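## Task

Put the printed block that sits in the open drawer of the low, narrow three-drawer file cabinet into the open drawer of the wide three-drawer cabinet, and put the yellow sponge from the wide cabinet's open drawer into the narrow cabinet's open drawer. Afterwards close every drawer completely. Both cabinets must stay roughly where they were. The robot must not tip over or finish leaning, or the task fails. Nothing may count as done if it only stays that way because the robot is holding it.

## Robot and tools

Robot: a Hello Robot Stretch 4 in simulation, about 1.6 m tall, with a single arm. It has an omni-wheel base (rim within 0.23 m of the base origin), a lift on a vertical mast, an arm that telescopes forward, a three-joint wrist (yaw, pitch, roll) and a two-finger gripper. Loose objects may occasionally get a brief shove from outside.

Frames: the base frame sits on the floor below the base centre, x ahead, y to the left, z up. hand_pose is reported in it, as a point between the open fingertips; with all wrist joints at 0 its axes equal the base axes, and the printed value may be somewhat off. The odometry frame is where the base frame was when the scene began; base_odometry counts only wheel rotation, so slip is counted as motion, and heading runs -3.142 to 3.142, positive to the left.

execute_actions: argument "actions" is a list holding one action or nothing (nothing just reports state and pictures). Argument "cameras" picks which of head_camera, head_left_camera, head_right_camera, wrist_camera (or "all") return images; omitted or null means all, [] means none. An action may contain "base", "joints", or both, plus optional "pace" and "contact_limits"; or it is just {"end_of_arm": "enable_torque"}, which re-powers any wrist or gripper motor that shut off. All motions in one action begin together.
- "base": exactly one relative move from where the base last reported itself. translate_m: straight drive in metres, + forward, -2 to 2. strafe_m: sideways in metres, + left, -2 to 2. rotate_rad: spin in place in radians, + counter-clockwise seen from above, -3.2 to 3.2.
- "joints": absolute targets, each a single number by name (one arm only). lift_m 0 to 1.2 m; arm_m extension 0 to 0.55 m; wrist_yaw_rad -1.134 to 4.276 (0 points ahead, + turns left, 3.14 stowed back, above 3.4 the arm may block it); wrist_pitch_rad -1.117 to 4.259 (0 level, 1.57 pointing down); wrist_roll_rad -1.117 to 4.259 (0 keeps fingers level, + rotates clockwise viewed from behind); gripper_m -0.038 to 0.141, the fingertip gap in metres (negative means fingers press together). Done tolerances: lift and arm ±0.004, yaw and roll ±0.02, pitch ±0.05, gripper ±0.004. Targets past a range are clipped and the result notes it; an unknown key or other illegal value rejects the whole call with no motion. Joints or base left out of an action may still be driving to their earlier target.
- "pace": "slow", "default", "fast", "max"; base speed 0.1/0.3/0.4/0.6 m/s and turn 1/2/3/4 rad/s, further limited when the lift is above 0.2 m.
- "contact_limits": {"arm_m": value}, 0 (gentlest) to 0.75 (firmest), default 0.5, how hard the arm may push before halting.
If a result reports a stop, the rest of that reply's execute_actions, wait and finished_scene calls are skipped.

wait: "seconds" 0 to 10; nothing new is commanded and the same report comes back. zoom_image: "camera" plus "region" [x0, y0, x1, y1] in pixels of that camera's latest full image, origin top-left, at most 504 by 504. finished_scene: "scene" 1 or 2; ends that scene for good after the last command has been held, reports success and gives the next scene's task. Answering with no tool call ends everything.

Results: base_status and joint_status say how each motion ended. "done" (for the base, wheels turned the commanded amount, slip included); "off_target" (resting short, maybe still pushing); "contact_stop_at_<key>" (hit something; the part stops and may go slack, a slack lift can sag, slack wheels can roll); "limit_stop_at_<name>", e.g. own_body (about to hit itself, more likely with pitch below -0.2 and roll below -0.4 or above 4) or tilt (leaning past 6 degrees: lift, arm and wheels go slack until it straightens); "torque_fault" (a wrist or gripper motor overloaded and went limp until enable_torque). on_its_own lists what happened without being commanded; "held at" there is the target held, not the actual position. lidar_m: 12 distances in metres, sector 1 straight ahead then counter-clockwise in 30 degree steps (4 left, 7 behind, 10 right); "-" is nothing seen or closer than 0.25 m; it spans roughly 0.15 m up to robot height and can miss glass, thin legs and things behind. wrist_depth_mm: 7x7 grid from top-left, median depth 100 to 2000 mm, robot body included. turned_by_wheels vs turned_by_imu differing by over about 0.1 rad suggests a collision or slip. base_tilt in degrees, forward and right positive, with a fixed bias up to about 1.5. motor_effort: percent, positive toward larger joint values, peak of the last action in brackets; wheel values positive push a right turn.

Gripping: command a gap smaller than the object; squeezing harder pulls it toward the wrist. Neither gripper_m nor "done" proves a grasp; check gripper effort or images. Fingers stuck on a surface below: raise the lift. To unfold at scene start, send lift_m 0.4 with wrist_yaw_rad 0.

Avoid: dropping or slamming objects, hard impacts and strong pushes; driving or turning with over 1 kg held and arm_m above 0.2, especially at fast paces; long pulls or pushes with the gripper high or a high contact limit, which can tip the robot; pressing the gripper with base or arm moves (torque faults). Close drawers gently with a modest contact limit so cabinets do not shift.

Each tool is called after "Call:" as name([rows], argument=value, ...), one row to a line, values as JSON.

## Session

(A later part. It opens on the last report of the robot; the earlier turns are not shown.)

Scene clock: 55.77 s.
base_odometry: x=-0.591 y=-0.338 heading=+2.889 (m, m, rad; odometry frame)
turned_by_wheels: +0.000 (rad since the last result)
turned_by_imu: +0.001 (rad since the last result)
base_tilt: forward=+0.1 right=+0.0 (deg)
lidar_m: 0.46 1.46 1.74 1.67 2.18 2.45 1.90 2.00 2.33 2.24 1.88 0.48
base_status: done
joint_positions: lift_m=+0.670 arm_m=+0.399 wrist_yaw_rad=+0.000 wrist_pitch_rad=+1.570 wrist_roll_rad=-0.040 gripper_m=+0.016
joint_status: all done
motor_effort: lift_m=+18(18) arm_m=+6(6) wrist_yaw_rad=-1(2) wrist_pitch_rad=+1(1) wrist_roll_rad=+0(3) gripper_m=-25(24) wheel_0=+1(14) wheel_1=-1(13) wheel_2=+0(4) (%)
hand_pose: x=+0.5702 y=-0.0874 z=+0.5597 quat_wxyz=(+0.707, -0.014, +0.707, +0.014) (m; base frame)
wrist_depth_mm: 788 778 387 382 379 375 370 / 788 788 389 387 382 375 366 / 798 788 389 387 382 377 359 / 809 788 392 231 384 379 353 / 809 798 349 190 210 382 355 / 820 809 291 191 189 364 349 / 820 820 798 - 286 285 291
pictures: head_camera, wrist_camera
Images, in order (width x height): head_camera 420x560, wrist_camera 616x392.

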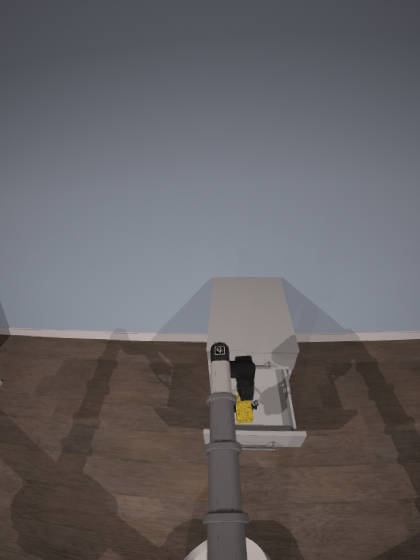

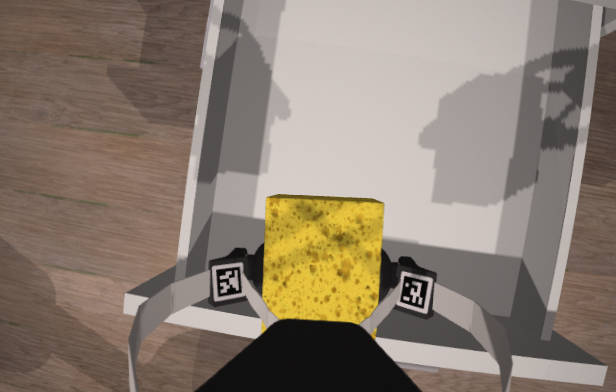

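Call:
execute_actions([
  {"base":{"rotate_rad":-0.06},"joints":{"arm_m":0.47},"pace":"fast"},
], cameras=[])

Call:
execute_actions([
  {"joints":{"lift_m":0.527}},
], cameras=[])

Call:
execute_actions([
  {"joints":{"gripper_m":0.09}},
], cameras=["wrist_camera"])

Call:
execute_actions([
  {"joints":{"lift_m":0.66},"pace":"fast"},
], cameras=[])

Call:
execute_actions([
  {"base":{"translate_m":-0.05},"joints":{"arm_m":0,"gripper_m":0},"pace":"fast"},
], cameras=[])

Call:
execute_actions([
  {"joints":{"lift_m":0.3,"wrist_pitch_rad":0}},
], cameras=["wrist_camera","head_camera"])

Scene clock: 57.17 s.
base_odometry: x=-0.591 y=-0.338 heading=+2.830 (m, m, rad; odometry frame)
turned_by_wheels: -0.059 (rad since the last result)
turned_by_imu: -0.058 (rad since the last result)
base_tilt: forward=+0.3 right=-0.1 (deg)
lidar_m: 0.46 1.43 1.76 1.68 1.76 2.49 1.87 1.97 2.36 2.23 1.99 0.47
base_status: done
joint_positions: lift_m=+0.670 arm_m=+0.469 wrist_yaw_rad=+0.000 wrist_pitch_rad=+1.570 wrist_roll_rad=-0.040 gripper_m=+0.016
joint_status: all done
motor_effort: lift_m=+18(18) arm_m=+5(5) wrist_yaw_rad=-1(1) wrist_pitch_rad=+1(1) wrist_roll_rad=+0(2) gripper_m=-24(26) wheel_0=+3(7) wheel_1=+3(5) wheel_2=+1(7) (%)
hand_pose: x=+0.6402 y=-0.0874 z=+0.5597 quat_wxyz=(+0.707, -0.014, +0.707, +0.014) (m; base frame)
wrist_depth_mm: 798 330 262 241 238 224 221 / 788 788 389 384 379 373 325 / 809 788 392 389 382 379 741 / 809 798 394 232 384 379 759 / 809 798 397 190 210 382 759 / 820 809 399 191 189 332 759 / 809 338 357 - 389 377 759
pictures: none
No camera images: the call's "cameras" was empty. Leave "cameras" out to get every camera's image.

Scene clock: 58.83 s.
base_odometry: x=-0.591 y=-0.338 heading=+2.830 (m, m, rad; odometry frame)
turned_by_wheels: +0.000 (rad since the last result)
turned_by_imu: +0.000 (rad since the last result)
base_tilt: forward=+0.2 right=+0.0 (deg)
lidar_m: 0.46 1.44 1.76 1.68 1.74 2.48 1.87 1.97 2.39 2.24 1.96 0.49
base_status: not commanded
joint_positions: lift_m=+0.527 arm_m=+0.469 wrist_yaw_rad=+0.000 wrist_pitch_rad=+1.570 wrist_roll_rad=-0.040 gripper_m=+0.016
joint_status: all done
motor_effort: lift_m=+14(15) arm_m=+6(6) wrist_yaw_rad=+0(1) wrist_pitch_rad=+0(0) wrist_roll_rad=-1(1) gripper_m=-22(26) wheel_0=+3(3) wheel_1=+3(3) wheel_2=+2(1) (%)
hand_pose: x=+0.6402 y=-0.0874 z=+0.4171 quat_wxyz=(+0.707, -0.014, +0.707, +0.014) (m; base frame)
wrist_depth_mm: 207 249 247 244 241 237 236 / 203 250 249 245 242 239 236 / 208 252 250 247 243 240 238 / 212 254 251 231 244 242 240 / 216 256 251 190 210 243 241 / 208 257 253 191 189 244 243 / 209 258 256 - 249 246 244
pictures: none
No camera images: the call's "cameras" was empty. Leave "cameras" out to get every camera's image.

Scene clock: 60.40 s.
base_odometry: x=-0.591 y=-0.338 heading=+2.830 (m, m, rad; odometry frame)
turned_by_wheels: +0.000 (rad since the last result)
turned_by_imu: +0.000 (rad since the last result)
base_tilt: forward=+0.2 right=-0.2 (deg)
lidar_m: 0.46 1.45 1.74 1.67 1.78 2.47 1.89 1.96 2.36 2.24 1.99 0.47
base_status: not commanded
joint_positions: lift_m=+0.527 arm_m=+0.469 wrist_yaw_rad=+0.000 wrist_pitch_rad=+1.570 wrist_roll_rad=-0.040 gripper_m=+0.090
joint_status: all done
motor_effort: lift_m=+14(14) arm_m=+5(6) wrist_yaw_rad=+0(1) wrist_pitch_rad=+2(2) wrist_roll_rad=+1(0) gripper_m=-4(24) wheel_0=+3(3) wheel_1=+3(3) wheel_2=+2(2) (%)
hand_pose: x=+0.6402 y=-0.0874 z=+0.4171 quat_wxyz=(+0.707, -0.014, +0.707, +0.014) (m; base frame)
wrist_depth_mm: 207 249 247 244 240 237 236 / 202 251 248 246 241 238 237 / 208 252 249 247 244 241 238 / 213 253 252 214 245 241 240 / 216 255 251 204 226 244 241 / 207 257 254 204 204 244 243 / 209 258 257 - 248 246 244
pictures: wrist_camera
Images, in order (width x height): wrist_camera 616x392.

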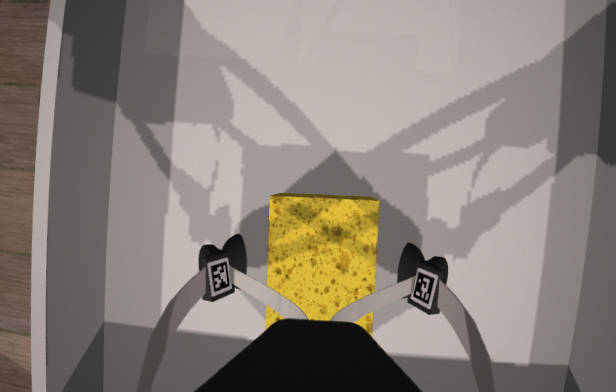

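Scene clock: 61.70 s.
base_odometry: x=-0.591 y=-0.338 heading=+2.830 (m, m, rad; odometry frame)
turned_by_wheels: +0.000 (rad since the last result)
turned_by_imu: +0.000 (rad since the last result)
base_tilt: forward=+0.1 right=+0.0 (deg)
lidar_m: 0.46 1.43 1.75 1.68 1.78 2.48 1.89 1.95 2.38 2.25 1.99 0.48
base_status: not commanded
joint_positions: lift_m=+0.660 arm_m=+0.469 wrist_yaw_rad=+0.000 wrist_pitch_rad=+1.570 wrist_roll_rad=-0.040 gripper_m=+0.090
joint_status: all done
motor_effort: lift_m=+22(26) arm_m=+5(5) wrist_yaw_rad=+0(1) wrist_pitch_rad=+1(3) wrist_roll_rad=+1(0) gripper_m=-2(3) wheel_0=+3(3) wheel_1=+3(3) wheel_2=+2(2) (%)
hand_pose: x=+0.6402 y=-0.0874 z=+0.5494 quat_wxyz=(+0.707, -0.014, +0.707, +0.014) (m; base frame)
wrist_depth_mm: 778 324 244 230 228 220 222 / 788 768 377 375 370 366 327 / 788 768 382 377 373 368 732 / 798 788 384 377 375 370 732 / 809 788 384 338 377 370 732 / 809 798 387 338 377 340 750 / 809 330 359 - 379 343 750
pictures: none
No camera images: the call's "cameras" was empty. Leave "cameras" out to get every camera's image.

Scene clock: 63.77 s.
base_odometry: x=-0.543 y=-0.354 heading=+2.829 (m, m, rad; odometry frame)
turned_by_wheels: +0.000 (rad since the last result)
turned_by_imu: +0.000 (rad since the last result)
base_tilt: forward=+0.2 right=-0.1 (deg)
lidar_m: 0.52 1.49 1.77 1.66 2.18 2.42 1.84 1.88 2.37 2.24 2.06 0.54
base_status: done
joint_positions: lift_m=+0.660 arm_m=+0.002 wrist_yaw_rad=+0.000 wrist_pitch_rad=+1.570 wrist_roll_rad=-0.040 gripper_m=+0.000
joint_status: all done
motor_effort: lift_m=+22(22) arm_m=-6(6) wrist_yaw_rad=+0(0) wrist_pitch_rad=+0(2) wrist_roll_rad=-1(0) gripper_m=-5(6) wheel_0=-2(9) wheel_1=-1(9) wheel_2=+1(13) (%)
hand_pose: x=+0.1725 y=-0.0874 z=+0.5494 quat_wxyz=(+0.707, -0.014, +0.707, +0.014) (m; base frame)
wrist_depth_mm: 778 768 768 750 741 732 723 / 778 788 768 759 750 741 732 / 788 788 778 768 759 741 741 / 798 788 759 750 750 750 732 / 798 788 564 219 759 759 741 / 809 798 179 190 185 759 741 / 809 798 574 - 768 759 750
pictures: none
No camera images: the call's "cameras" was empty. Leave "cameras" out to get every camera's image.

Scene clock: 66.23 s.
base_odometry: x=-0.543 y=-0.354 heading=+2.829 (m, m, rad; odometry frame)
turned_by_wheels: +0.000 (rad since the last result)
turned_by_imu: +0.001 (rad since the last result)
base_tilt: forward=+0.1 right=-0.1 (deg)
lidar_m: 0.52 1.49 1.76 1.66 2.17 2.41 1.84 1.89 2.37 2.26 2.05 0.55
base_status: not commanded
joint_positions: lift_m=+0.300 arm_m=+0.001 wrist_yaw_rad=+0.000 wrist_pitch_rad=+0.003 wrist_roll_rad=-0.040 gripper_m=+0.000
joint_status: all done
motor_effort: lift_m=+14(23) arm_m=-5(6) wrist_yaw_rad=+0(1) wrist_pitch_rad=-7(9) wrist_roll_rad=+0(0) gripper_m=-6(5) wheel_0=-2(2) wheel_1=-1(2) wheel_2=+1(1) (%)
hand_pose: x=+0.4608 y=-0.0874 z=+0.4778 quat_wxyz=(+1.000, -0.020, +0.001, +0.000) (m; base frame)
wrist_depth_mm: 1205 1182 1160 1182 1160 1138 1160 / 1205 1182 1182 1160 1182 1160 1138 / 1229 1205 621 609 609 1160 1160 / 1229 1229 647 615 609 1160 1160 / 1205 319 315 219 307 303 1160 / 1205 320 179 190 186 304 304 / 904 917 477 - 309 304 1025
pictures: head_camera, wrist_camera
Images, in order (width x height): head_camera 420x560, wrist_camera 616x392.

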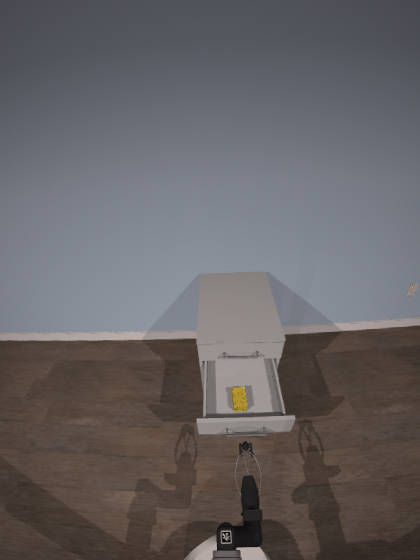

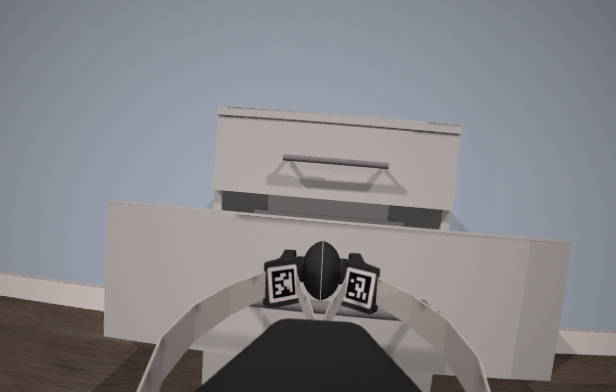

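Call:
execute_actions([
  {"joints":{"arm_m":0.39},"pace":"slow","contact_limits":{"arm_m":0.2}},
], cameras=["wrist_camera","head_camera"])

Scene clock: 71.57 s.
base_odometry: x=-0.543 y=-0.354 heading=+2.829 (m, m, rad; odometry frame)
turned_by_wheels: +0.000 (rad since the last result)
turned_by_imu: +0.001 (rad since the last result)
base_tilt: forward=+0.2 right=-0.2 (deg)
lidar_m: 0.82 1.47 1.74 1.69 2.17 2.41 1.83 1.91 2.38 2.24 2.07 0.89
base_status: not commanded
joint_positions: lift_m=+0.300 arm_m=+0.388 wrist_yaw_rad=-0.005 wrist_pitch_rad=+0.002 wrist_roll_rad=-0.040 gripper_m=+0.000
joint_status: all done
on_its_own: wrist_yaw_rad is at rest, and its effort (+14) is outside its rest range (-13 to +13)
motor_effort: lift_m=+14(14) arm_m=+12(12) wrist_yaw_rad=+14(15) wrist_pitch_rad=-5(6) wrist_roll_rad=+0(0) gripper_m=-5(6) wheel_0=-1(2) wheel_1=-1(2) wheel_2=-1(1) (%)
contact_limits: arm_m 0.2
hand_pose: x=+0.8468 y=-0.0889 z=+0.4781 quat_wxyz=(+1.000, -0.020, +0.001, -0.003) (m; base frame)
wrist_depth_mm: 820 234 231 229 225 224 221 / 237 235 232 229 227 224 223 / 238 236 233 231 228 225 224 / 241 238 235 233 230 227 226 / 243 240 237 233 231 229 227 / 244 241 183 191 183 230 229 / 246 243 240 - 200 231 230
pictures: head_camera, wrist_camera
Images, in order (width x height): head_camera 420x560, wrist_camera 616x392.

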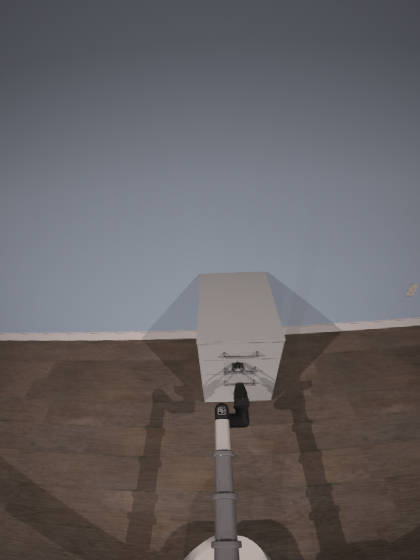

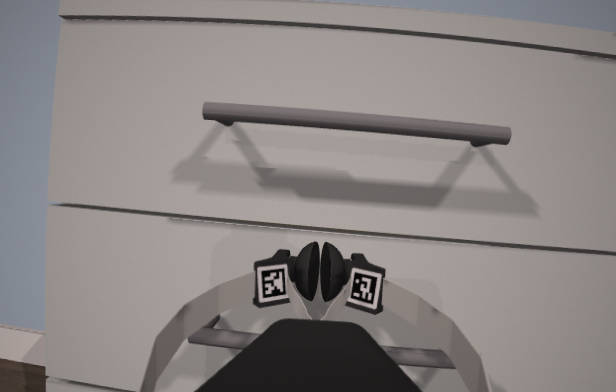

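Call:
execute_actions([
  {"joints":{"arm_m":0.31},"pace":"fast"},
], cameras=[])

Call:
finished_scene(scene=2)

Scene clock: 72.70 s.
base_odometry: x=-0.543 y=-0.354 heading=+2.829 (m, m, rad; odometry frame)
turned_by_wheels: +0.000 (rad since the last result)
turned_by_imu: +0.000 (rad since the last result)
base_tilt: forward=+0.2 right=-0.1 (deg)
lidar_m: 0.80 1.49 1.76 1.67 2.15 2.42 1.84 1.87 2.36 2.24 2.06 0.87
base_status: not commanded
joint_positions: lift_m=+0.300 arm_m=+0.311 wrist_yaw_rad=+0.000 wrist_pitch_rad=+0.002 wrist_roll_rad=-0.040 gripper_m=+0.000
joint_status: all done
motor_effort: lift_m=+14(14) arm_m=-6(9) wrist_yaw_rad=+0(15) wrist_pitch_rad=-8(6) wrist_roll_rad=-3(1) gripper_m=-6(7) wheel_0=-1(1) wheel_1=+0(1) wheel_2=-1(1) (%)
hand_pose: x=+0.7703 y=-0.0875 z=+0.4778 quat_wxyz=(+1.000, -0.020, +0.001, +0.000) (m; base frame)
wrist_depth_mm: 904 891 878 866 854 854 854 / 904 312 307 306 301 297 296 / 904 315 310 306 303 297 296 / 917 317 312 309 304 300 298 / 917 320 314 219 306 303 301 / 931 320 178 189 185 304 303 / 891 324 320 - 309 304 597
pictures: none
No camera images: the call's "cameras" was empty. Leave "cameras" out to get every camera's image.

The scene is finished: the task was done.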